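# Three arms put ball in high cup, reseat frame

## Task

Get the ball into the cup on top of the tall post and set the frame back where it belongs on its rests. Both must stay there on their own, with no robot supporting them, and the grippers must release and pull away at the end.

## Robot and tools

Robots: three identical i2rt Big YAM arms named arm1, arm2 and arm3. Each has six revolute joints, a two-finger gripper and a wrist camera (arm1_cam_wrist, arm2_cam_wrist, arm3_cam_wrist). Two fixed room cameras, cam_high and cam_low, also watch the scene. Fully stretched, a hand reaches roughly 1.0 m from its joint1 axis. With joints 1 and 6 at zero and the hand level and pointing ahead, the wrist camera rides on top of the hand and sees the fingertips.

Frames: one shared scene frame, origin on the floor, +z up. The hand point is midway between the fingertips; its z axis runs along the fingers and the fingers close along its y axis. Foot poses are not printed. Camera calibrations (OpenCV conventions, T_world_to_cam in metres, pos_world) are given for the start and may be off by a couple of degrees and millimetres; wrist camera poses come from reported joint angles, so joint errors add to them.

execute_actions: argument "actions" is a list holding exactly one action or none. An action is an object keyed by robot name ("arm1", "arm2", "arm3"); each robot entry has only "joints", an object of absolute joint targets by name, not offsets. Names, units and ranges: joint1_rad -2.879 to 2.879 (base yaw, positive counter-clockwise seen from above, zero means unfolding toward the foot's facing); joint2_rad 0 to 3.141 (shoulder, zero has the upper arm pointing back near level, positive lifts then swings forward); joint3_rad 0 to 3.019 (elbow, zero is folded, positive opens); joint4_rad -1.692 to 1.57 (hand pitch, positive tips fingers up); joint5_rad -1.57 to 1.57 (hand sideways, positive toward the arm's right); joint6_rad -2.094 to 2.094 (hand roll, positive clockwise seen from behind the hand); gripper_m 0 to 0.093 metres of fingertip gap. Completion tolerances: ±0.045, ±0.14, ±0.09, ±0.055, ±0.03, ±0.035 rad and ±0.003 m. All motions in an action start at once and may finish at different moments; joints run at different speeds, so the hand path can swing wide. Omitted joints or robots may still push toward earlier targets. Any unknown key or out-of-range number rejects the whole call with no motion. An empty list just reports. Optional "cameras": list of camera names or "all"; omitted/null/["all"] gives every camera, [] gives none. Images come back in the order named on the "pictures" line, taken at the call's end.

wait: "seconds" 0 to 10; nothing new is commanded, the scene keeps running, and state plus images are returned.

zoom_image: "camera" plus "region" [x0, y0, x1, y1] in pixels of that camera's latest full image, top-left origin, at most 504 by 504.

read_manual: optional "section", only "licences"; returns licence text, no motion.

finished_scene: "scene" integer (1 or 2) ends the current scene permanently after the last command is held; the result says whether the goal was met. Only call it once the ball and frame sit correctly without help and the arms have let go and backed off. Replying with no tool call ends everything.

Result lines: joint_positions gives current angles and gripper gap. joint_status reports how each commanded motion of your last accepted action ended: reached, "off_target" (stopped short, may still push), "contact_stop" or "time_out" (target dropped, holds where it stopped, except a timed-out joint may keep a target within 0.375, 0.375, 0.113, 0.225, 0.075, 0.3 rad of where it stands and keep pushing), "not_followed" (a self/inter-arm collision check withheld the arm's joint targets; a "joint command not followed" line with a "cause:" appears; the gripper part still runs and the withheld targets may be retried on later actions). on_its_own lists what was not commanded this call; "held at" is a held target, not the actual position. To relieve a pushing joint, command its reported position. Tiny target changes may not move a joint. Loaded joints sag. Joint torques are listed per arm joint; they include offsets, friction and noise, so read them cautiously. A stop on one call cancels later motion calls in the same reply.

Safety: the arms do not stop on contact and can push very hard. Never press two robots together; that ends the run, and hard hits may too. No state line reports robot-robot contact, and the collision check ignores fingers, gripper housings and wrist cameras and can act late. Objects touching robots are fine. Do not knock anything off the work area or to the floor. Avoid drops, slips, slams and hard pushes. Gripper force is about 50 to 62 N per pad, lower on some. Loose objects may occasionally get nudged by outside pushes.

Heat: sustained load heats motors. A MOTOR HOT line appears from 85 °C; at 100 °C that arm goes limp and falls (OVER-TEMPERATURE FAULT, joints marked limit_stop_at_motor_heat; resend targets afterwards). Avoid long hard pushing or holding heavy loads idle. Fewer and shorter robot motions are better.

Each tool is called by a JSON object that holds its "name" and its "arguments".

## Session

{"name": "execute_actions", "arguments": {"actions": []}}

Scene clock: 0.00 s.
Joint torques (N m, as the arm reports them, + toward a larger angle): no reading
arm1.joint_positions: joint1_rad=-0.352 joint2_rad=+0.601 joint3_rad=+1.399 joint4_rad=-1.388 joint5_rad=-0.116 joint6_rad=-0.099 gripper_m=+0.095
arm1.joint_status: not commanded
arm1.hand: x=+1.2404 y=+0.0620 z=+1.3471 quat_wxyz=(-0.061, +0.876, -0.094, -0.469) (m; scene frame)
arm2.joint_positions: joint1_rad=-0.070 joint2_rad=+0.613 joint3_rad=+1.355 joint4_rad=-1.150 joint5_rad=+0.279 joint6_rad=-0.136 gripper_m=+0.094
arm2.joint_status: not commanded
arm2.hand: x=-0.6625 y=+1.0064 z=+1.3588 quat_wxyz=(-0.368, -0.465, -0.689, +0.417) (m; scene frame)
arm3.joint_positions: joint1_rad=+0.039 joint2_rad=+0.442 joint3_rad=+1.383 joint4_rad=-1.410 joint5_rad=-0.128 joint6_rad=-0.373 gripper_m=+0.095
arm3.joint_status: not commanded
arm3.hand: x=-0.6749 y=-1.1094 z=+1.3647 quat_wxyz=(-0.469, +0.595, -0.609, -0.235) (m; scene frame)
pictures: arm1_cam_wrist, arm2_cam_wrist, arm3_cam_wrist, cam_high, cam_low
camera_calibration (this result's frames):
arm1_cam_wrist: T_world_to_cam=[[0.210245, 0.977513, 0.0162717, -0.343984], [0.904415, -0.188148, -0.382929, -0.586319], [-0.371256, 0.0952252, -0.923635, 1.81995], [0, 0, 0, 1]] pos_world=[1.27827, 0.0526284, 1.46205]
arm2_cam_wrist: T_world_to_cam=[[-0.947867, -0.229533, 0.221047, -0.696514], [-0.312722, 0.803355, -0.50678, -0.322305], [-0.0612567, -0.549486, -0.833254, 1.76985], [0, 0, 0, 1]] pos_world=[-0.65258, 1.07156, 1.46536]
arm3_cam_wrist: T_world_to_cam=[[0.94132, -0.184287, 0.282763, 0.0428278], [-0.0529701, -0.90806, -0.415478, -0.474808], [0.333332, 0.37612, -0.864536, 1.94216], [0, 0, 0, 1]] pos_world=[-0.712851, -1.15375, 1.46969]
Images, in order (width x height): arm1_cam_wrist 504x504, arm2_cam_wrist 504x504, arm3_cam_wrist 504x504, cam_high 504x504, cam_low 504x504.

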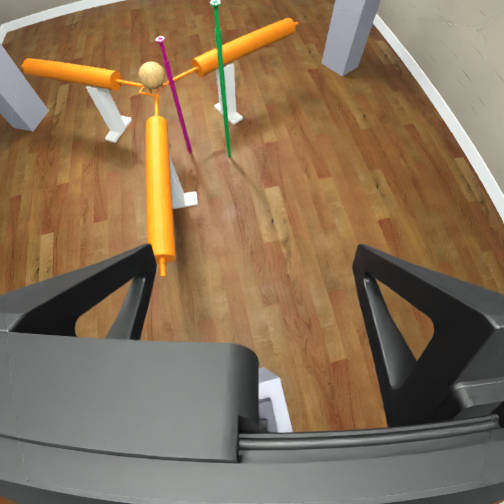

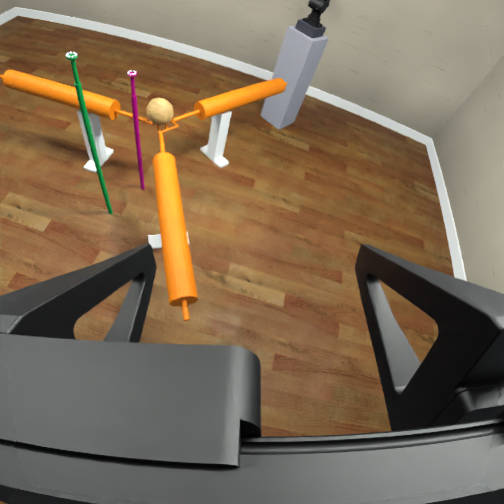

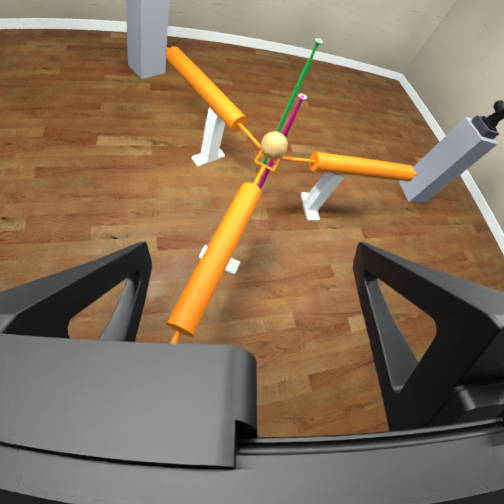

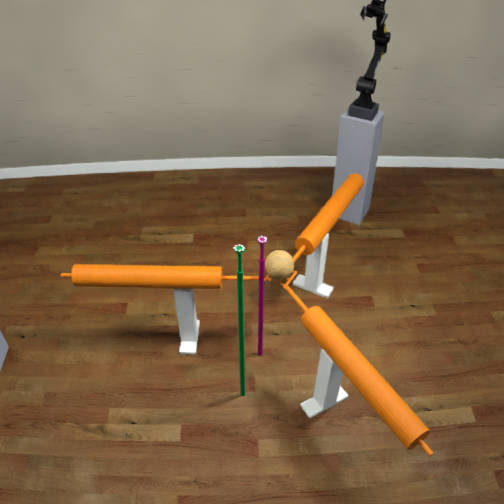

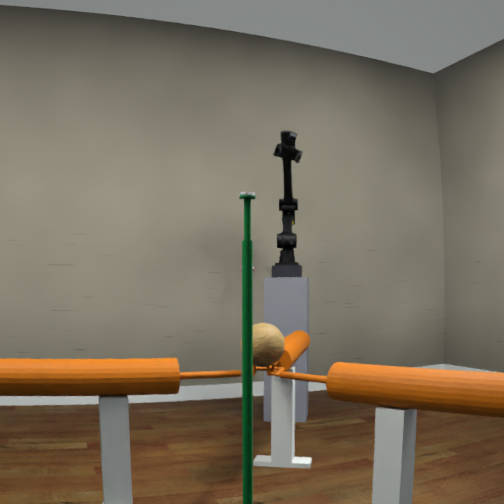

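{"name": "zoom_image", "arguments": {"camera": "cam_high", "region": [210, 220, 330, 340]}}

{"name": "zoom_image", "arguments": {"camera": "cam_low", "region": [170, 300, 350, 420]}}

{"name": "zoom_image", "arguments": {"camera": "cam_low", "region": [200, 175, 330, 305]}}

{"name": "zoom_image", "arguments": {"camera": "cam_high", "region": [200, 320, 320, 420]}}

{"name": "zoom_image", "arguments": {"camera": "arm3_cam_wrist", "region": [220, 80, 340, 200]}}

{"name": "zoom_image", "arguments": {"camera": "cam_high", "region": [40, 240, 240, 320]}}

{"name": "zoom_image", "arguments": {"camera": "cam_high", "region": [370, 390, 470, 490]}}

{"name": "zoom_image", "arguments": {"camera": "cam_high", "region": [310, 70, 430, 230]}}

Region (210, 220, 330, 340) of cam_high's 504x504 image, scaled by 4.200, with more detail than that image has.

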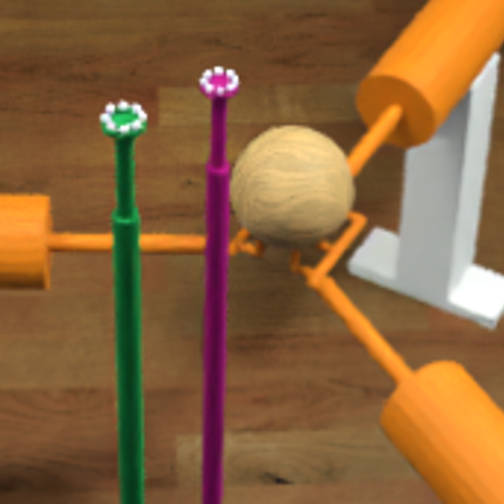

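Region (170, 300, 350, 420) of cam_low's 504x504 image, scaled by 2.800, with more detail than that image has.

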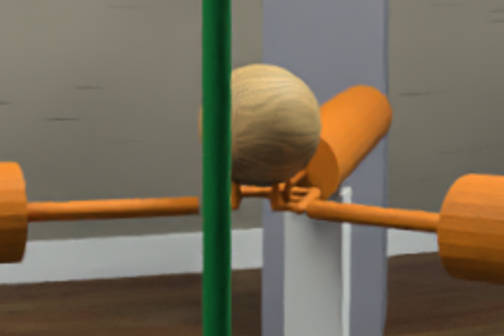

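Region (200, 175, 330, 305) of cam_low's 504x504 image, scaled by 3.877, with more detail than that image has.

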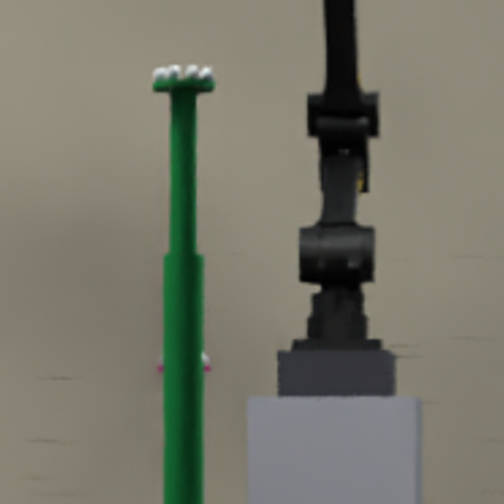

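Region (200, 320, 320, 420) of cam_high's 504x504 image, scaled by 4.200, with more detail than that image has.

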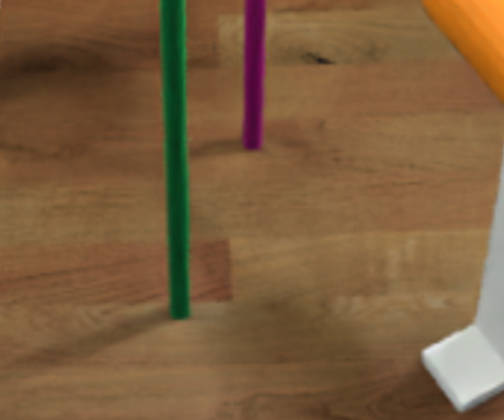

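Region (220, 80, 340, 200) of arm3_cam_wrist's 504x504 image, scaled by 4.200, with more detail than that image has.

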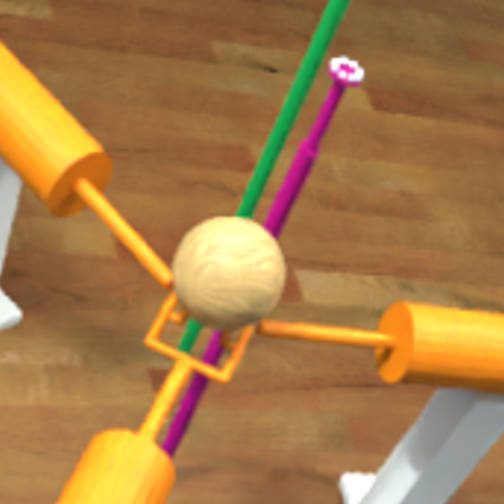

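Region (40, 240, 240, 320) of cam_high's 504x504 image, scaled by 2.520, with more detail than that image has; it fills the top 202 rows of this view, and the rest is white.

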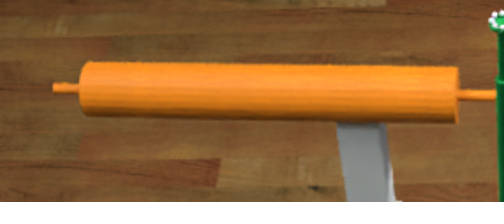

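Region (370, 390, 470, 490) of cam_high's 504x504 image, scaled by 5.040, with more detail than that image has.

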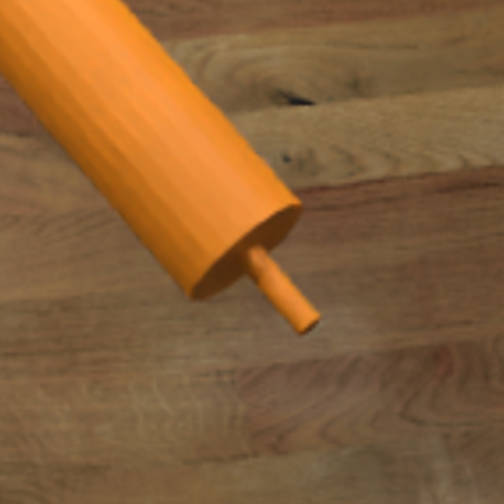

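Region (310, 70, 430, 230) of cam_high's 504x504 image, scaled by 3.150, with more detail than that image has; it fills the left 378 columns of this view, and the rest is white.

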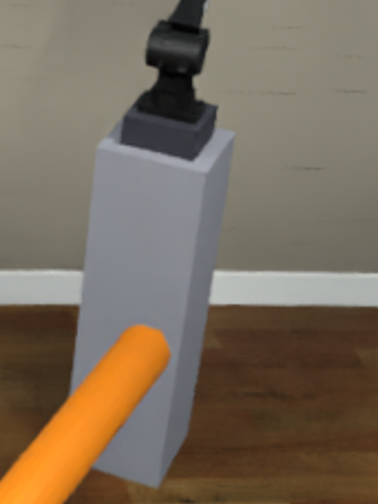

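{"name": "execute_actions", "arguments": {"actions": [{"arm1": {"joints": {"joint1_rad": 0.382, "joint2_rad": 2.521, "joint3_rad": 1.562, "joint4_rad": -0.597, "joint5_rad": 0.003, "joint6_rad": 0.411, "gripper_m": 0.09}}, "arm2": {"joints": {"joint1_rad": -0.229, "joint2_rad": 2.384, "joint3_rad": 1.272, "joint4_rad": -0.446, "joint5_rad": -0.002, "joint6_rad": -0.205, "gripper_m": 0.09}}, "arm3": {"joints": {"joint1_rad": 0.338, "joint2_rad": 2.346, "joint3_rad": 0.574, "joint4_rad": 0.212, "joint5_rad": 0.003, "joint6_rad": 0.397, "gripper_m": 0.09}}}]}}

Scene clock: 113.90 s.
Joint torques (N m, as the arm reports them, + toward a larger angle): arm1=[ -2.53 -25.86   6.26   0.61  -0.09  -0.01] | arm2=[  0.65 -18.49   3.52   0.24  -0.09  -0.22] | arm3=[-0.2  -8.97 -1.57  0.45  0.29  0.17]
arm1.joint_positions: joint1_rad=+0.392 joint2_rad=+2.517 joint3_rad=+1.557 joint4_rad=-0.608 joint5_rad=+0.003 joint6_rad=+0.399 gripper_m=+0.090
arm1.joint_status: all done
arm1.hand: x=+0.9003 y=-0.2102 z=+0.5470 quat_wxyz=(-0.001, +1.000, -0.016, -0.002) (m; scene frame)
arm2.joint_positions: joint1_rad=-0.222 joint2_rad=+2.382 joint3_rad=+1.270 joint4_rad=-0.458 joint5_rad=+0.000 joint6_rad=-0.190 gripper_m=+0.090
arm2.joint_status: all done
arm2.hand: x=-0.5833 y=+0.7634 z=+0.5454 quat_wxyz=(+0.000, -0.523, -0.853, +0.000) (m; scene frame)
arm3.joint_positions: joint1_rad=+0.331 joint2_rad=+2.332 joint3_rad=+0.577 joint4_rad=+0.198 joint5_rad=+0.000 joint6_rad=+0.388 gripper_m=+0.090
arm3.joint_status: all done
arm3.hand: x=-0.6759 y=-0.9951 z=+0.5490 quat_wxyz=(-0.004, +0.479, -0.878, -0.004) (m; scene frame)
pictures: arm1_cam_wrist, arm2_cam_wrist, arm3_cam_wrist, cam_high, cam_low
camera_calibration (this result's frames):
arm1_cam_wrist: T_world_to_cam=[[0.0267591, 0.999591, -0.0100582, 0.190943], [0.831449, -0.0166699, 0.555351, -1.04783], [0.554956, -0.0232235, -0.831555, 0.0714356], [0, 0, 0, 1]] pos_world=[0.826465, -0.206673, 0.643238]
arm2_cam_wrist: T_world_to_cam=[[-0.89448, -0.446959, -0.0115413, -0.173428], [-0.370192, 0.725881, 0.579702, -1.08148], [-0.250725, 0.522804, -0.814747, 0.02421], [0, 0, 0, 1]] pos_world=[-0.549415, 0.694857, 0.644662]
arm3_cam_wrist: T_world_to_cam=[[0.845377, -0.534144, 0.00519166, 0.0348666], [-0.435775, -0.684005, 0.585011, -1.29502], [-0.308929, -0.496817, -0.811009, -0.137841], [0, 0, 0, 1]] pos_world=[-0.636397, -0.935659, 0.645631]
Images, in order (width x height): arm1_cam_wrist 504x504, arm2_cam_wrist 504x504, arm3_cam_wrist 504x504, cam_high 504x504, cam_low 504x504.

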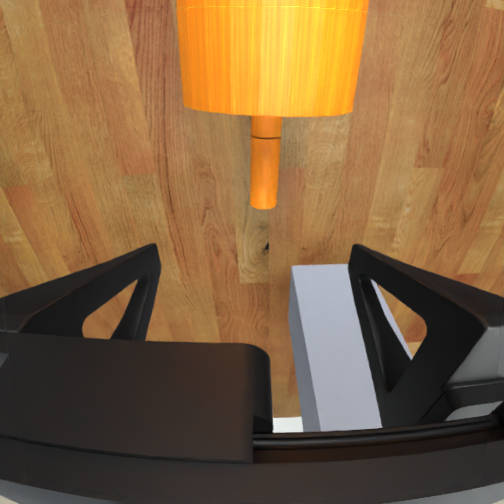

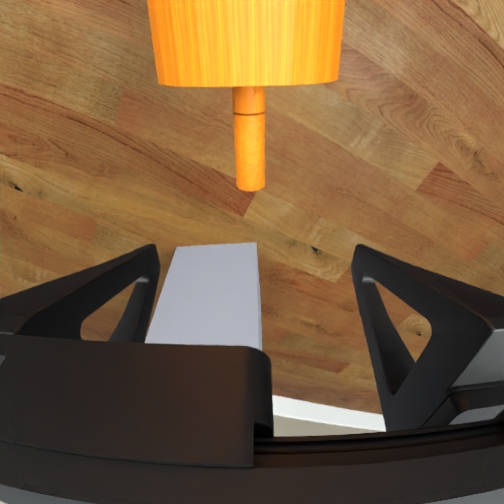

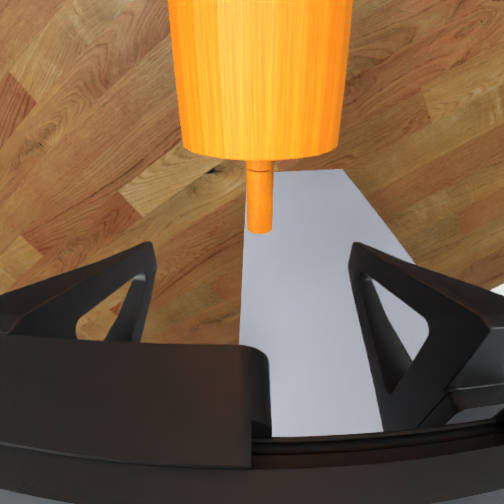

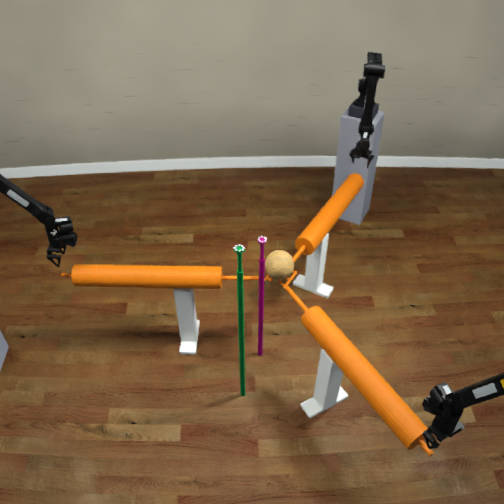

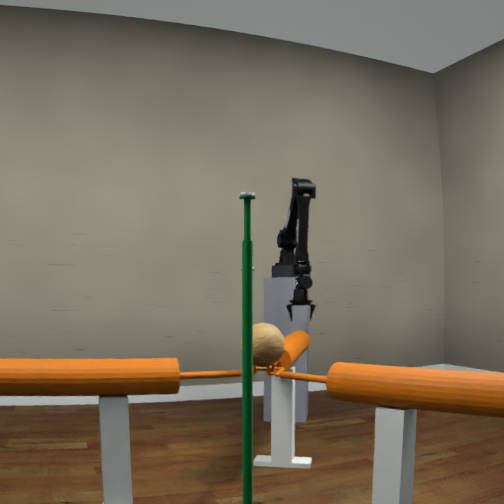

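{"name": "zoom_image", "arguments": {"camera": "arm1_cam_wrist", "region": [190, 90, 340, 240]}}

{"name": "zoom_image", "arguments": {"camera": "arm2_cam_wrist", "region": [175, 65, 325, 215]}}

{"name": "zoom_image", "arguments": {"camera": "arm3_cam_wrist", "region": [185, 120, 335, 270]}}

Region (190, 90, 340, 240) of arm1_cam_wrist's 504x504 image, scaled by 3.360, with more detail than that image has.

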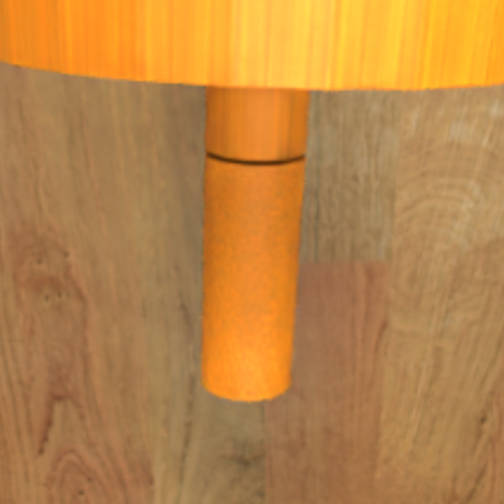

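Region (175, 65, 325, 215) of arm2_cam_wrist's 504x504 image, scaled by 3.360, with more detail than that image has.

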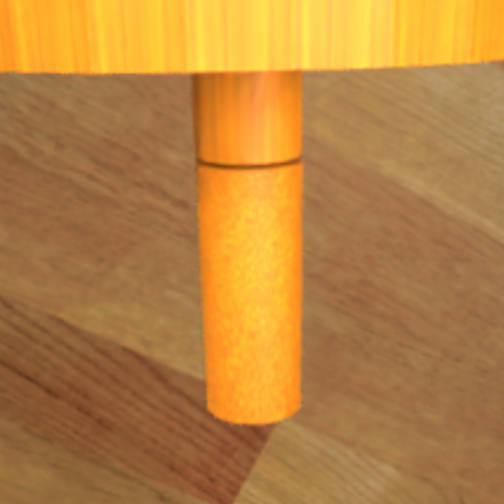

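Region (185, 120, 335, 270) of arm3_cam_wrist's 504x504 image, scaled by 3.360, with more detail than that image has.

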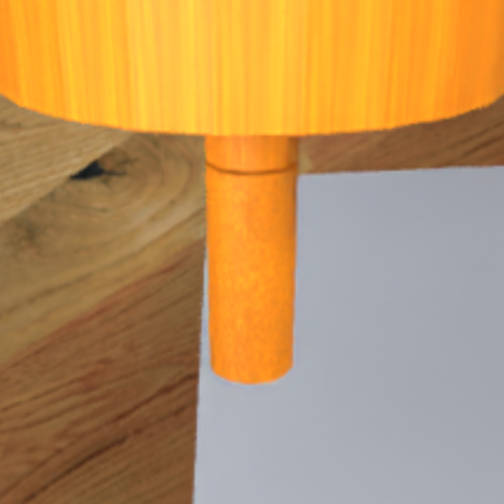

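{"name": "execute_actions", "arguments": {"actions": [{"arm1": {"joints": {"joint1_rad": 0.363, "joint2_rad": 2.779, "joint3_rad": 1.731, "joint4_rad": -0.625, "joint6_rad": 0.394}}, "arm2": {"joints": {"joint1_rad": -0.203, "joint2_rad": 2.652, "joint3_rad": 1.476, "joint4_rad": -0.49, "joint6_rad": -0.18}}, "arm3": {"joints": {"joint1_rad": 0.331, "joint2_rad": 2.733, "joint3_rad": 0.7, "joint4_rad": 0.198, "joint6_rad": 0.355}}}], "cameras": []}}

Scene clock: 216.17 s.
Joint torques (N m, as the arm reports them, + toward a larger angle): arm1=[ -2.65 -26.78   6.09  -0.34  -0.14  -0.07] | arm2=[  2.13 -20.1    3.71  -0.61  -0.09   0.14] | arm3=[ -0.52 -10.12  -4.4   -0.67   0.28  -0.01]
arm1.joint_positions: joint1_rad=+0.373 joint2_rad=+2.781 joint3_rad=+1.720 joint4_rad=-0.618 joint5_rad=+0.006 joint6_rad=+0.398 gripper_m=+0.090
arm1.joint_status: all done
arm1.hand: x=+0.9231 y=-0.1901 z=+0.4320 quat_wxyz=(-0.022, +0.998, -0.025, +0.049) (m; scene frame)
arm2.joint_positions: joint1_rad=-0.214 joint2_rad=+2.660 joint3_rad=+1.463 joint4_rad=-0.482 joint5_rad=+0.000 joint6_rad=-0.190 gripper_m=+0.090
arm2.joint_status: all done
arm2.hand: x=-0.5826 y=+0.7749 z=+0.4375 quat_wxyz=(+0.040, -0.518, -0.853, -0.036) (m; scene frame)
arm3.joint_positions: joint1_rad=+0.331 joint2_rad=+2.738 joint3_rad=+0.707 joint4_rad=+0.198 joint5_rad=+0.000 joint6_rad=+0.364 gripper_m=+0.090
arm3.joint_status: all done
arm3.hand: x=-0.6945 y=-1.0960 z=+0.4497 quat_wxyz=(+0.084, +0.485, -0.864, +0.102) (m; scene frame)
pictures: none
No camera images: the call's "cameras" was empty. Leave "cameras" out to get every camera's image.

{"name": "execute_actions", "arguments": {"actions": []}}

Scene clock: 242.83 s.
Joint torques (N m, as the arm reports them, + toward a larger angle): arm1=[ -2.42 -26.57   5.92  -0.15  -0.21  -0.07] | arm2=[  1.84 -20.14   3.77  -0.65  -0.1    0.13] | arm3=[ -0.88 -10.13  -4.54  -0.52   0.27  -0.01]
arm1.joint_positions: joint1_rad=+0.373 joint2_rad=+2.781 joint3_rad=+1.720 joint4_rad=-0.618 joint5_rad=+0.006 joint6_rad=+0.398 gripper_m=+0.090
arm1.joint_status: all done
arm1.hand: x=+0.9231 y=-0.1901 z=+0.4320 quat_wxyz=(-0.022, +0.998, -0.025, +0.049) (m; scene frame)
arm2.joint_positions: joint1_rad=-0.214 joint2_rad=+2.660 joint3_rad=+1.463 joint4_rad=-0.482 joint5_rad=+0.000 joint6_rad=-0.190 gripper_m=+0.090
arm2.joint_status: all done
arm2.hand: x=-0.5826 y=+0.7749 z=+0.4375 quat_wxyz=(+0.040, -0.518, -0.853, -0.036) (m; scene frame)
arm3.joint_positions: joint1_rad=+0.331 joint2_rad=+2.738 joint3_rad=+0.707 joint4_rad=+0.198 joint5_rad=+0.000 joint6_rad=+0.364 gripper_m=+0.090
arm3.joint_status: all done
arm3.hand: x=-0.6945 y=-1.0960 z=+0.4497 quat_wxyz=(+0.084, +0.485, -0.864, +0.102) (m; scene frame)
pictures: arm1_cam_wrist, arm2_cam_wrist, arm3_cam_wrist, cam_high, cam_low
camera_calibration (this result's frames):
arm1_cam_wrist: T_world_to_cam=[[0.0429273, 0.998486, 0.0343894, 0.134669], [0.769489, -0.0549969, 0.636288, -0.987628], [0.637216, -0.000851906, -0.770685, -0.134355], [0, 0, 0, 1]] pos_world=[0.839801, -0.188896, 0.520239]
arm2_cam_wrist: T_world_to_cam=[[-0.891695, -0.451565, -0.0311415, -0.155163], [-0.356479, 0.658202, 0.663093, -1.00303], [-0.278932, 0.602378, -0.747889, -0.176849], [0, 0, 0, 1]] pos_world=[-0.545248, 0.696662, 0.528009]
arm3_cam_wrist: T_world_to_cam=[[0.860132, -0.500069, 0.100519, 0.00194758], [-0.385706, -0.508706, 0.769707, -1.17028], [-0.333772, -0.700821, -0.630434, -0.596285], [0, 0, 0, 1]] pos_world=[-0.652083, -1.01224, 0.524661]
Images, in order (width x height): arm1_cam_wrist 504x504, arm2_cam_wrist 504x504, arm3_cam_wrist 504x504, cam_high 504x504, cam_low 504x504.

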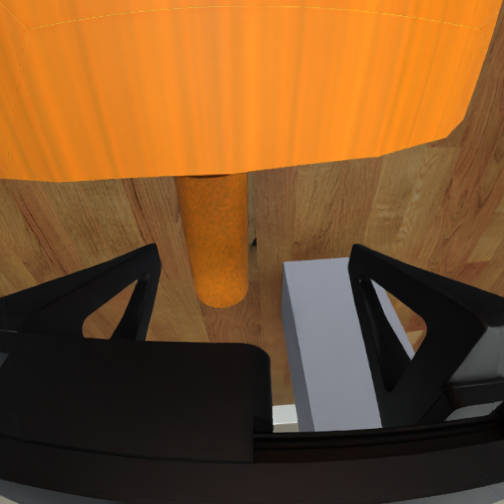

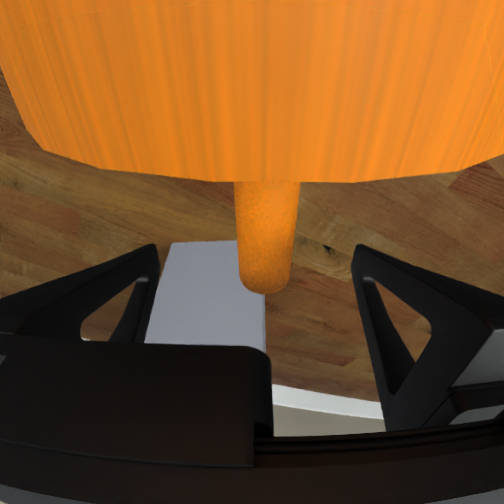

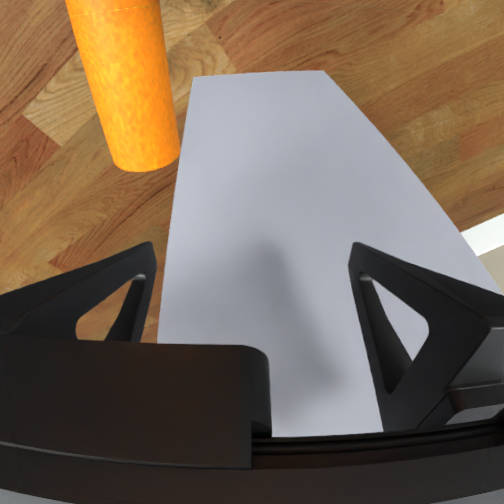

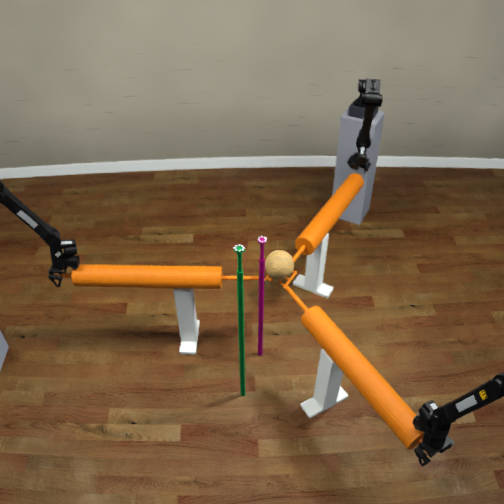

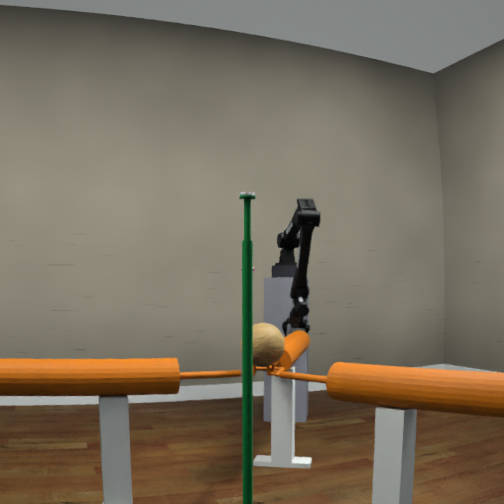

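{"name": "execute_actions", "arguments": {"actions": [{"arm1":{"joints":{"joint4_rad":-0.485,"gripper_m":0.07}},"arm2":{"joints":{"joint4_rad":-0.347,"gripper_m":0.07}},"arm3":{"joints":{"joint1_rad":0.345,"joint3_rad":0.765,"joint4_rad":0.425,"joint6_rad":0.375}}}], "cameras": ["arm1_cam_wrist","arm2_cam_wrist","arm3_cam_wrist"]}}

Scene clock: 285.07 s.
Joint torques (N m, as the arm reports them, + toward a larger angle): arm1=[ -1.99 -26.91   6.11   0.68  -0.17  -0.12] | arm2=[  1.78 -20.19   3.93   0.35  -0.09   0.12] | arm3=[  0.58 -11.12  -3.26   0.51   0.3    0.17]
arm1.joint_positions: joint1_rad=+0.373 joint2_rad=+2.781 joint3_rad=+1.720 joint4_rad=-0.498 joint5_rad=+0.006 joint6_rad=+0.398 gripper_m=+0.070
arm1.joint_status: all done
arm1.hand: x=+0.8954 y=-0.2001 z=+0.4305 quat_wxyz=(+0.000, +1.000, -0.025, -0.007) (m; scene frame)
arm2.joint_positions: joint1_rad=-0.214 joint2_rad=+2.660 joint3_rad=+1.463 joint4_rad=-0.362 joint5_rad=+0.000 joint6_rad=-0.190 gripper_m=+0.070
arm2.joint_status: all done
arm2.hand: x=-0.5743 y=+0.7467 z=+0.4361 quat_wxyz=(-0.004, -0.519, -0.855, +0.004) (m; scene frame)
arm3.joint_positions: joint1_rad=+0.332 joint2_rad=+2.738 joint3_rad=+0.768 joint4_rad=+0.412 joint5_rad=+0.000 joint6_rad=+0.365 gripper_m=+0.090
arm3.joint_status: all done
arm3.hand: x=-0.6788 y=-1.0096 z=+0.4314 quat_wxyz=(-0.004, +0.489, -0.872, -0.004) (m; scene frame)
pictures: arm1_cam_wrist, arm2_cam_wrist, arm3_cam_wrist
camera_calibration (this result's frames):
arm1_cam_wrist: T_world_to_cam=[[0.0442067, 0.998955, -0.0116015, 0.164722], [0.836399, -0.0306574, 0.547264, -0.982658], [0.546336, -0.0338962, -0.83688, -0.0145376], [0, 0, 0, 1]] pos_world=[0.822554, -0.195169, 0.527518]
arm2_cam_wrist: T_world_to_cam=[[-0.891012, -0.45388, -0.00953513, -0.167771], [-0.37753, 0.729138, 0.570814, -1.00535], [-0.252129, 0.512202, -0.821024, -0.0440029], [0, 0, 0, 1]] pos_world=[-0.540131, 0.679429, 0.536141]
arm3_cam_wrist: T_world_to_cam=[[0.857576, -0.514321, 0.00611181, 0.0580559], [-0.41969, -0.692819, 0.586397, -1.23599], [-0.297362, -0.505445, -0.81, -0.242589], [0, 0, 0, 1]] pos_world=[-0.640655, -0.949072, 0.527928]
Images, in order (width x height): arm1_cam_wrist 504x504, arm2_cam_wrist 504x504, arm3_cam_wrist 504x504.

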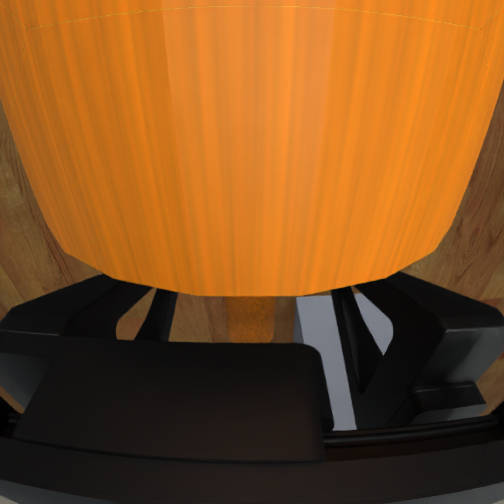

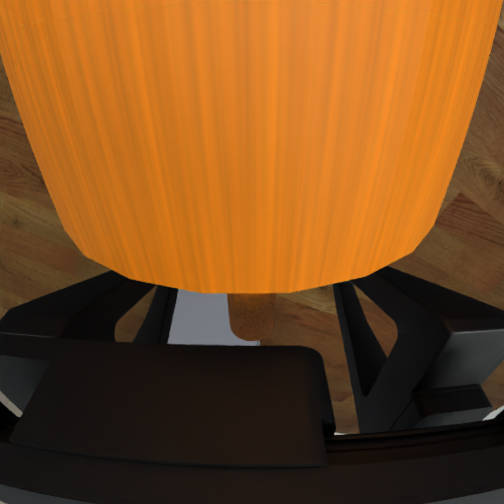

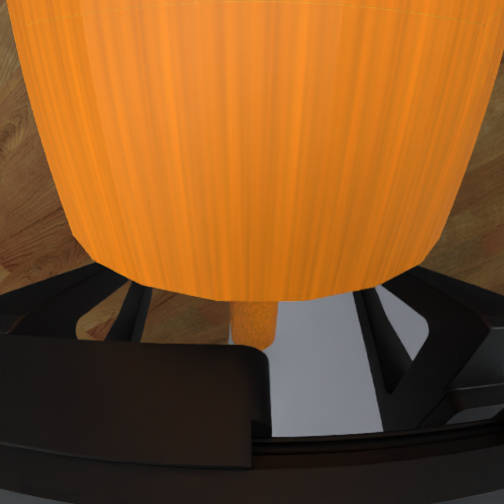

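{"name": "execute_actions", "arguments": {"actions": [{"arm1":{"joints":{"joint4_rad":-0.498,"gripper_m":0.0}},"arm2":{"joints":{"joint4_rad":-0.362,"gripper_m":0.0}},"arm3":{"joints":{"joint1_rad":0.332,"joint4_rad":0.412,"joint6_rad":0.365,"gripper_m":0.0}}}], "cameras": ["cam_high","cam_low"]}}

Scene clock: 291.07 s.
Joint torques (N m, as the arm reports them, + toward a larger angle): arm1=[ -2.28 -26.9    6.15   0.17  -0.03  -0.08] | arm2=[  1.78 -20.62   3.92  -0.17   0.05   0.15] | arm3=[ -0.47 -11.13  -3.31  -0.05   0.03   0.04]
arm1.joint_positions: joint1_rad=+0.373 joint2_rad=+2.781 joint3_rad=+1.720 joint4_rad=-0.497 joint5_rad=+0.003 joint6_rad=+0.398 gripper_m=+0.018
arm1.joint_status: gripper_m off_target (ended at +0.018, target +0.000); the others done
arm1.hand: x=+0.8954 y=-0.2006 z=+0.4305 quat_wxyz=(+0.001, +1.000, -0.025, -0.007) (m; scene frame)
arm2.joint_positions: joint1_rad=-0.213 joint2_rad=+2.660 joint3_rad=+1.463 joint4_rad=-0.362 joint5_rad=-0.003 joint6_rad=-0.191 gripper_m=+0.018
arm2.joint_status: gripper_m off_target (ended at +0.018, target +0.000); the others done
arm2.hand: x=-0.5734 y=+0.7470 z=+0.4361 quat_wxyz=(-0.005, -0.519, -0.855, +0.003) (m; scene frame)
arm3.joint_positions: joint1_rad=+0.332 joint2_rad=+2.738 joint3_rad=+0.768 joint4_rad=+0.412 joint5_rad=+0.005 joint6_rad=+0.368 gripper_m=+0.019
arm3.joint_status: gripper_m off_target (ended at +0.019, target +0.000); the others done
arm3.hand: x=-0.6778 y=-1.0098 z=+0.4314 quat_wxyz=(-0.006, +0.488, -0.873, -0.002) (m; scene frame)
pictures: cam_high, cam_low
Images, in order (width x height): cam_high 504x504, cam_low 504x504.

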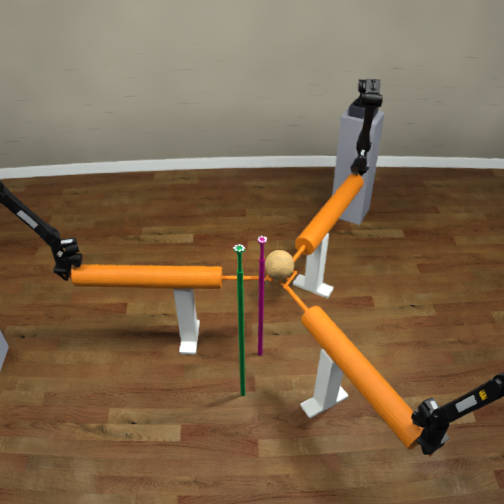

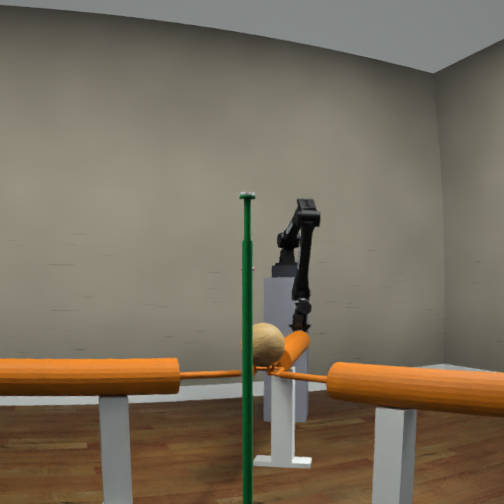

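{"name": "execute_actions", "arguments": {"actions": [{"arm1":{"joints":{"joint2_rad":2.571,"joint3_rad":1.602,"joint4_rad":-0.566}},"arm2":{"joints":{"joint2_rad":2.447,"joint3_rad":1.360,"joint4_rad":-0.452}},"arm3":{"joints":{"joint2_rad":2.465,"joint3_rad":0.608,"joint4_rad":0.308}}}], "cameras": ["cam_high","cam_low"]}}

Scene clock: 379.27 s.
Joint torques (N m, as the arm reports them, + toward a larger angle): arm1=[ -2.28 -28.69   5.87   0.14  -0.02  -0.06] | arm2=[  1.68 -22.14   3.67  -0.55  -0.06   0.07] | arm3=[ -1.15 -12.01  -2.81  -0.36   0.21   0.04]
arm1.joint_positions: joint1_rad=+0.370 joint2_rad=+2.598 joint3_rad=+1.598 joint4_rad=-0.563 joint5_rad=+0.001 joint6_rad=+0.395 gripper_m=+0.018
arm1.joint_status: all done
arm1.hand: x=+0.8951 y=-0.1992 z=+0.5102 quat_wxyz=(+0.001, +1.000, -0.024, -0.004) (m; scene frame)
arm2.joint_positions: joint1_rad=-0.209 joint2_rad=+2.479 joint3_rad=+1.356 joint4_rad=-0.443 joint5_rad=+0.000 joint6_rad=-0.186 gripper_m=+0.018
arm2.joint_status: all done
arm2.hand: x=-0.5721 y=+0.7497 z=+0.5116 quat_wxyz=(-0.002, -0.519, -0.855, +0.002) (m; scene frame)
arm3.joint_positions: joint1_rad=+0.332 joint2_rad=+2.489 joint3_rad=+0.617 joint4_rad=+0.314 joint5_rad=+0.002 joint6_rad=+0.369 gripper_m=+0.019
arm3.joint_status: all done
arm3.hand: x=-0.6780 y=-1.0075 z=+0.5084 quat_wxyz=(-0.004, +0.488, -0.873, -0.003) (m; scene frame)
pictures: cam_high, cam_low
Images, in order (width x height): cam_high 504x504, cam_low 504x504.

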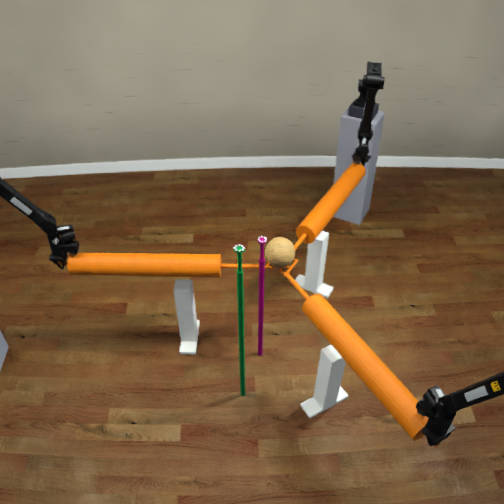

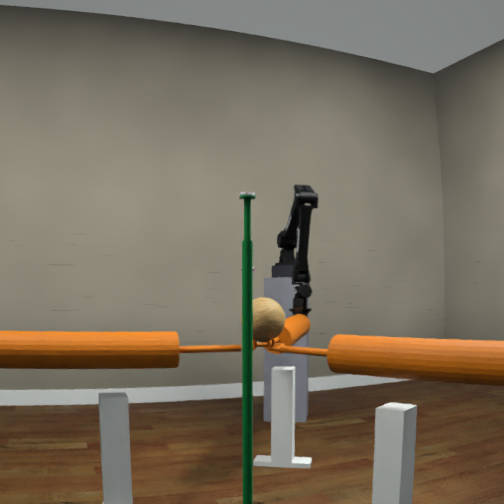

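{"name": "execute_actions", "arguments": {"actions": [{"arm1":{"joints":{"joint1_rad":0.39,"joint2_rad":2.348,"joint3_rad":1.528,"joint4_rad":-0.712,"joint6_rad":0.415}},"arm2":{"joints":{"joint1_rad":-0.236,"joint2_rad":2.198,"joint3_rad":1.293,"joint4_rad":-0.628,"joint6_rad":-0.213}},"arm3":{"joints":{"joint1_rad":0.358,"joint2_rad":2.02,"joint3_rad":0.430,"joint4_rad":0.040,"joint6_rad":0.394}}}], "cameras": ["cam_high","cam_low"]}}

Scene clock: 433.40 s.
Joint torques (N m, as the arm reports them, + toward a larger angle): arm1=[ -1.18 -26.47   7.25   0.28  -0.18  -0.01] | arm2=[  0.12 -20.41   4.97  -0.45   0.18   0.04] | arm3=[ 0.23 -9.72  0.21 -0.59  0.06  0.13]
arm1.joint_positions: joint1_rad=+0.388 joint2_rad=+2.364 joint3_rad=+1.527 joint4_rad=-0.714 joint5_rad=+0.006 joint6_rad=+0.413 gripper_m=+0.018
arm1.joint_status: all done
arm1.hand: x=+0.8887 y=-0.2121 z=+0.6276 quat_wxyz=(+0.001, +1.000, -0.025, -0.010) (m; scene frame)
arm2.joint_positions: joint1_rad=-0.235 joint2_rad=+2.218 joint3_rad=+1.291 joint4_rad=-0.620 joint5_rad=-0.006 joint6_rad=-0.217 gripper_m=+0.018
arm2.joint_status: all done
arm2.hand: x=-0.5817 y=+0.7357 z=+0.6322 quat_wxyz=(-0.011, -0.517, -0.856, +0.006) (m; scene frame)
arm3.joint_positions: joint1_rad=+0.350 joint2_rad=+2.046 joint3_rad=+0.426 joint4_rad=+0.055 joint5_rad=+0.005 joint6_rad=+0.389 gripper_m=+0.019
arm3.joint_status: all done
arm3.hand: x=-0.6848 y=-1.0220 z=+0.6213 quat_wxyz=(-0.003, +0.487, -0.873, +0.001) (m; scene frame)
pictures: cam_high, cam_low
Images, in order (width x height): cam_high 504x504, cam_low 504x504.

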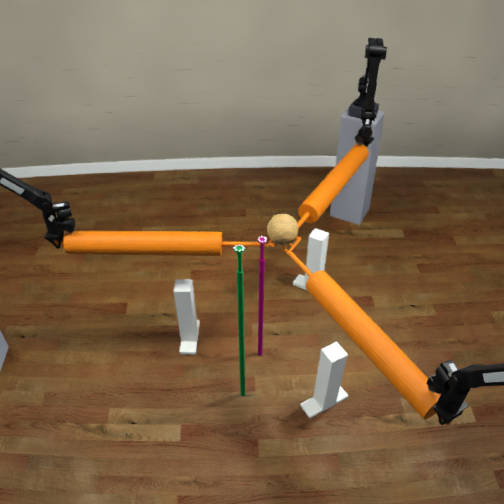

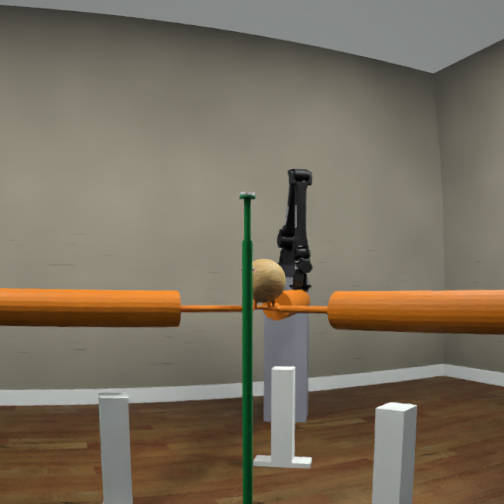

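{"name": "execute_actions", "arguments": {"actions": [{"arm1":{"joints":{"joint1_rad":0.372,"joint2_rad":2.108,"joint3_rad":1.535,"joint4_rad":-0.955,"joint6_rad":0.397}},"arm2":{"joints":{"joint1_rad":-0.215,"joint2_rad":1.945,"joint3_rad":1.33,"joint4_rad":-0.908,"joint6_rad":-0.193}},"arm3":{"joints":{"joint1_rad":0.34,"joint2_rad":1.405,"joint3_rad":0.45,"joint4_rad":-0.577,"joint6_rad":0.375}}}], "cameras": ["cam_high","cam_low"]}}

Scene clock: 471.30 s.
Joint torques (N m, as the arm reports them, + toward a larger angle): arm1=[ -2.69 -26.22   9.74   0.64   0.03  -0.08] | arm2=[  2.08 -18.76  10.12  -0.5   -0.23   0.06] | arm3=[-1.89 -7.2   6.26 -1.05  0.24 -0.07]
arm1.joint_positions: joint1_rad=+0.376 joint2_rad=+2.120 joint3_rad=+1.522 joint4_rad=-0.967 joint5_rad=+0.001 joint6_rad=+0.403 gripper_m=+0.018
arm1.joint_status: all done
arm1.hand: x=+0.8917 y=-0.2040 z=+0.7660 quat_wxyz=(+0.001, +1.000, -0.026, -0.003) (m; scene frame)
arm2.joint_positions: joint1_rad=-0.221 joint2_rad=+1.956 joint3_rad=+1.291 joint4_rad=-0.899 joint5_rad=+0.005 joint6_rad=-0.200 gripper_m=+0.018
arm2.joint_status: all done
arm2.hand: x=-0.5791 y=+0.7469 z=+0.7663 quat_wxyz=(-0.001, -0.518, -0.855, +0.004) (m; scene frame)
arm3.joint_positions: joint1_rad=+0.350 joint2_rad=+1.428 joint3_rad=+0.431 joint4_rad=-0.550 joint5_rad=+0.001 joint6_rad=+0.389 gripper_m=+0.019
arm3.joint_status: all done
arm3.hand: x=-0.6837 y=-1.0108 z=+0.7610 quat_wxyz=(-0.007, +0.487, -0.873, -0.008) (m; scene frame)
pictures: cam_high, cam_low
Images, in order (width x height): cam_high 504x504, cam_low 504x504.

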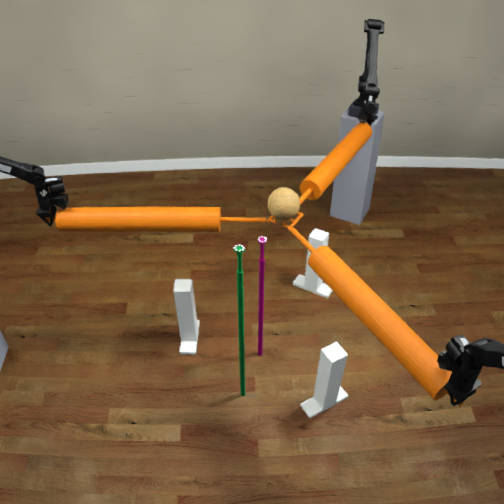

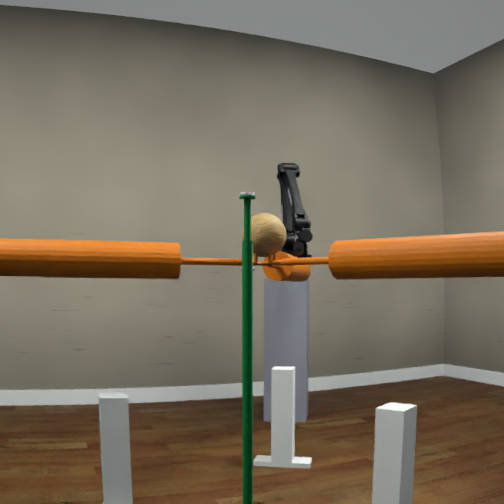

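{"name": "execute_actions", "arguments": {"actions": [{"arm1":{"joints":{"joint1_rad":0.255,"joint2_rad":1.817,"joint3_rad":1.378,"joint4_rad":-1.095,"joint6_rad":0.28}},"arm2":{"joints":{"joint1_rad":-0.077,"joint2_rad":1.662,"joint3_rad":1.228,"joint4_rad":-1.107,"joint6_rad":-0.055}},"arm3":{"joints":{"joint1_rad":0.243,"joint2_rad":1.345,"joint3_rad":0.818,"joint4_rad":-0.99,"joint6_rad":0.278}}}], "cameras": ["cam_high","cam_low"]}}

Scene clock: 493.93 s.
Joint torques (N m, as the arm reports them, + toward a larger angle): arm1=[ -3.03 -23.34   9.96   0.67   0.1   -0.17] | arm2=[  1.74 -16.56   8.52  -0.34  -0.1    0.22] | arm3=[-1.13 -9.13 10.62 -1.31  0.1   0.02]
arm1.joint_positions: joint1_rad=+0.271 joint2_rad=+1.837 joint3_rad=+1.367 joint4_rad=-1.109 joint5_rad=+0.000 joint6_rad=+0.295 gripper_m=+0.018
arm1.joint_status: all done
arm1.hand: x=+0.9403 y=-0.1281 z=+0.8682 quat_wxyz=(-0.001, +1.000, -0.024, +0.004) (m; scene frame)
arm2.joint_positions: joint1_rad=-0.088 joint2_rad=+1.679 joint3_rad=+1.218 joint4_rad=-1.104 joint5_rad=+0.002 joint6_rad=-0.072 gripper_m=+0.018
arm2.joint_status: all done
arm2.hand: x=-0.5347 y=+0.8216 z=+0.8761 quat_wxyz=(-0.002, -0.516, -0.857, +0.002) (m; scene frame)
arm3.joint_positions: joint1_rad=+0.245 joint2_rad=+1.369 joint3_rad=+0.771 joint4_rad=-0.956 joint5_rad=+0.004 joint6_rad=+0.284 gripper_m=+0.019
arm3.joint_status: all done
arm3.hand: x=-0.6355 y=-0.9358 z=+0.8664 quat_wxyz=(-0.007, +0.487, -0.873, -0.003) (m; scene frame)
pictures: cam_high, cam_low
Images, in order (width x height): cam_high 504x504, cam_low 504x504.

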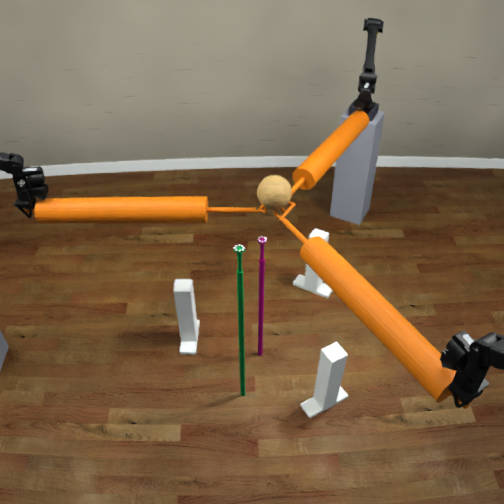

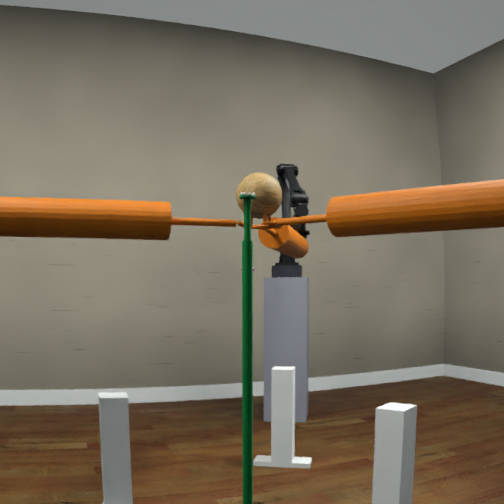

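{"name": "execute_actions", "arguments": {"actions": [{"arm1":{"joints":{"joint1_rad":-0.002,"joint2_rad":1.532,"joint3_rad":1.22,"joint4_rad":-1.21,"joint6_rad":0.023}},"arm2":{"joints":{"joint1_rad":0.223,"joint2_rad":1.400,"joint3_rad":1.137,"joint4_rad":-1.272,"joint6_rad":0.247}},"arm3":{"joints":{"joint1_rad":0.176,"joint2_rad":1.615,"joint3_rad":1.365,"joint4_rad":-1.25,"joint6_rad":0.212}}}], "cameras": ["cam_high","cam_low"]}}

Scene clock: 510.17 s.
Joint torques (N m, as the arm reports them, + toward a larger angle): arm1=[ -2.51 -18.16  11.18   1.18   0.17  -0.21] | arm2=[  2.18 -12.01   9.24   0.08  -0.11   0.29] | arm3=[ -0.83 -13.38  13.04  -1.23   0.05   0.04]
arm1.joint_positions: joint1_rad=+0.016 joint2_rad=+1.548 joint3_rad=+1.208 joint4_rad=-1.235 joint5_rad=-0.002 joint6_rad=+0.038 gripper_m=+0.018
arm1.joint_status: all done
arm1.hand: x=+1.0100 y=+0.0039 z=+0.9467 quat_wxyz=(+0.001, +1.000, -0.023, +0.002) (m; scene frame)
arm2.joint_positions: joint1_rad=+0.208 joint2_rad=+1.412 joint3_rad=+1.126 joint4_rad=-1.283 joint5_rad=+0.002 joint6_rad=+0.223 gripper_m=+0.018
arm2.joint_status: all done
arm2.hand: x=-0.4673 y=+0.9553 z=+0.9537 quat_wxyz=(-0.001, -0.516, -0.857, +0.001) (m; scene frame)
arm3.joint_positions: joint1_rad=+0.179 joint2_rad=+1.623 joint3_rad=+1.298 joint4_rad=-1.219 joint5_rad=+0.005 joint6_rad=+0.214 gripper_m=+0.019
arm3.joint_status: all done
arm3.hand: x=-0.5663 y=-0.8045 z=+0.9494 quat_wxyz=(-0.011, +0.489, -0.872, -0.006) (m; scene frame)
pictures: cam_high, cam_low
Images, in order (width x height): cam_high 504x504, cam_low 504x504.

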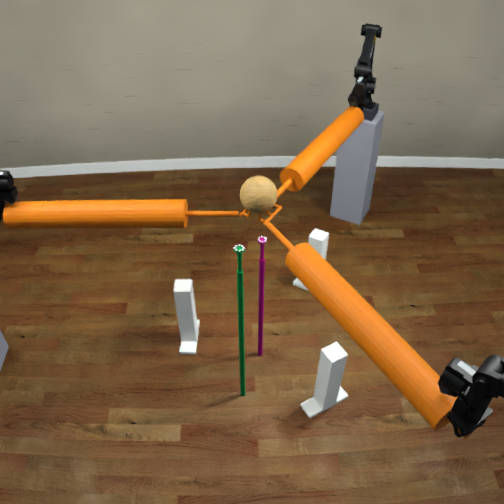

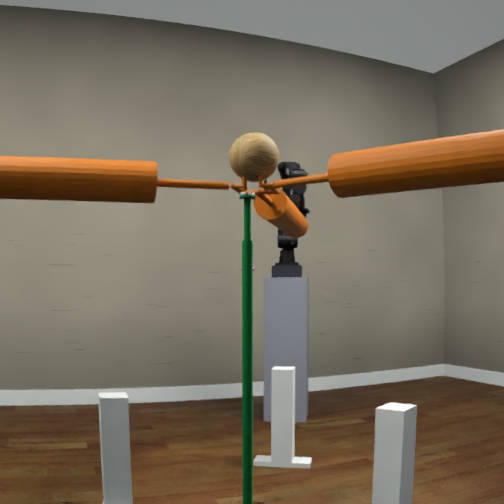

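{"name": "zoom_image", "arguments": {"camera": "cam_high", "region": [200, 160, 320, 280]}}

{"name": "zoom_image", "arguments": {"camera": "cam_low", "region": [200, 120, 320, 240]}}

Region (200, 160, 320, 280) of cam_high's 504x504 image, scaled by 4.200, with more detail than that image has.

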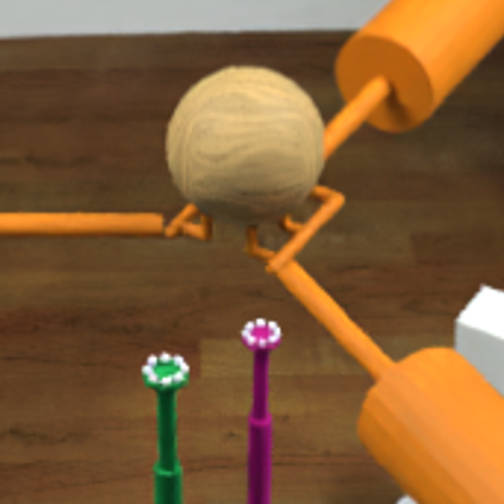

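Region (200, 120, 320, 240) of cam_low's 504x504 image, scaled by 4.200, with more detail than that image has.

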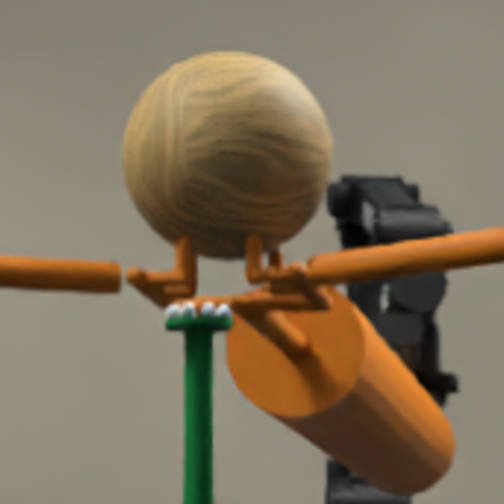

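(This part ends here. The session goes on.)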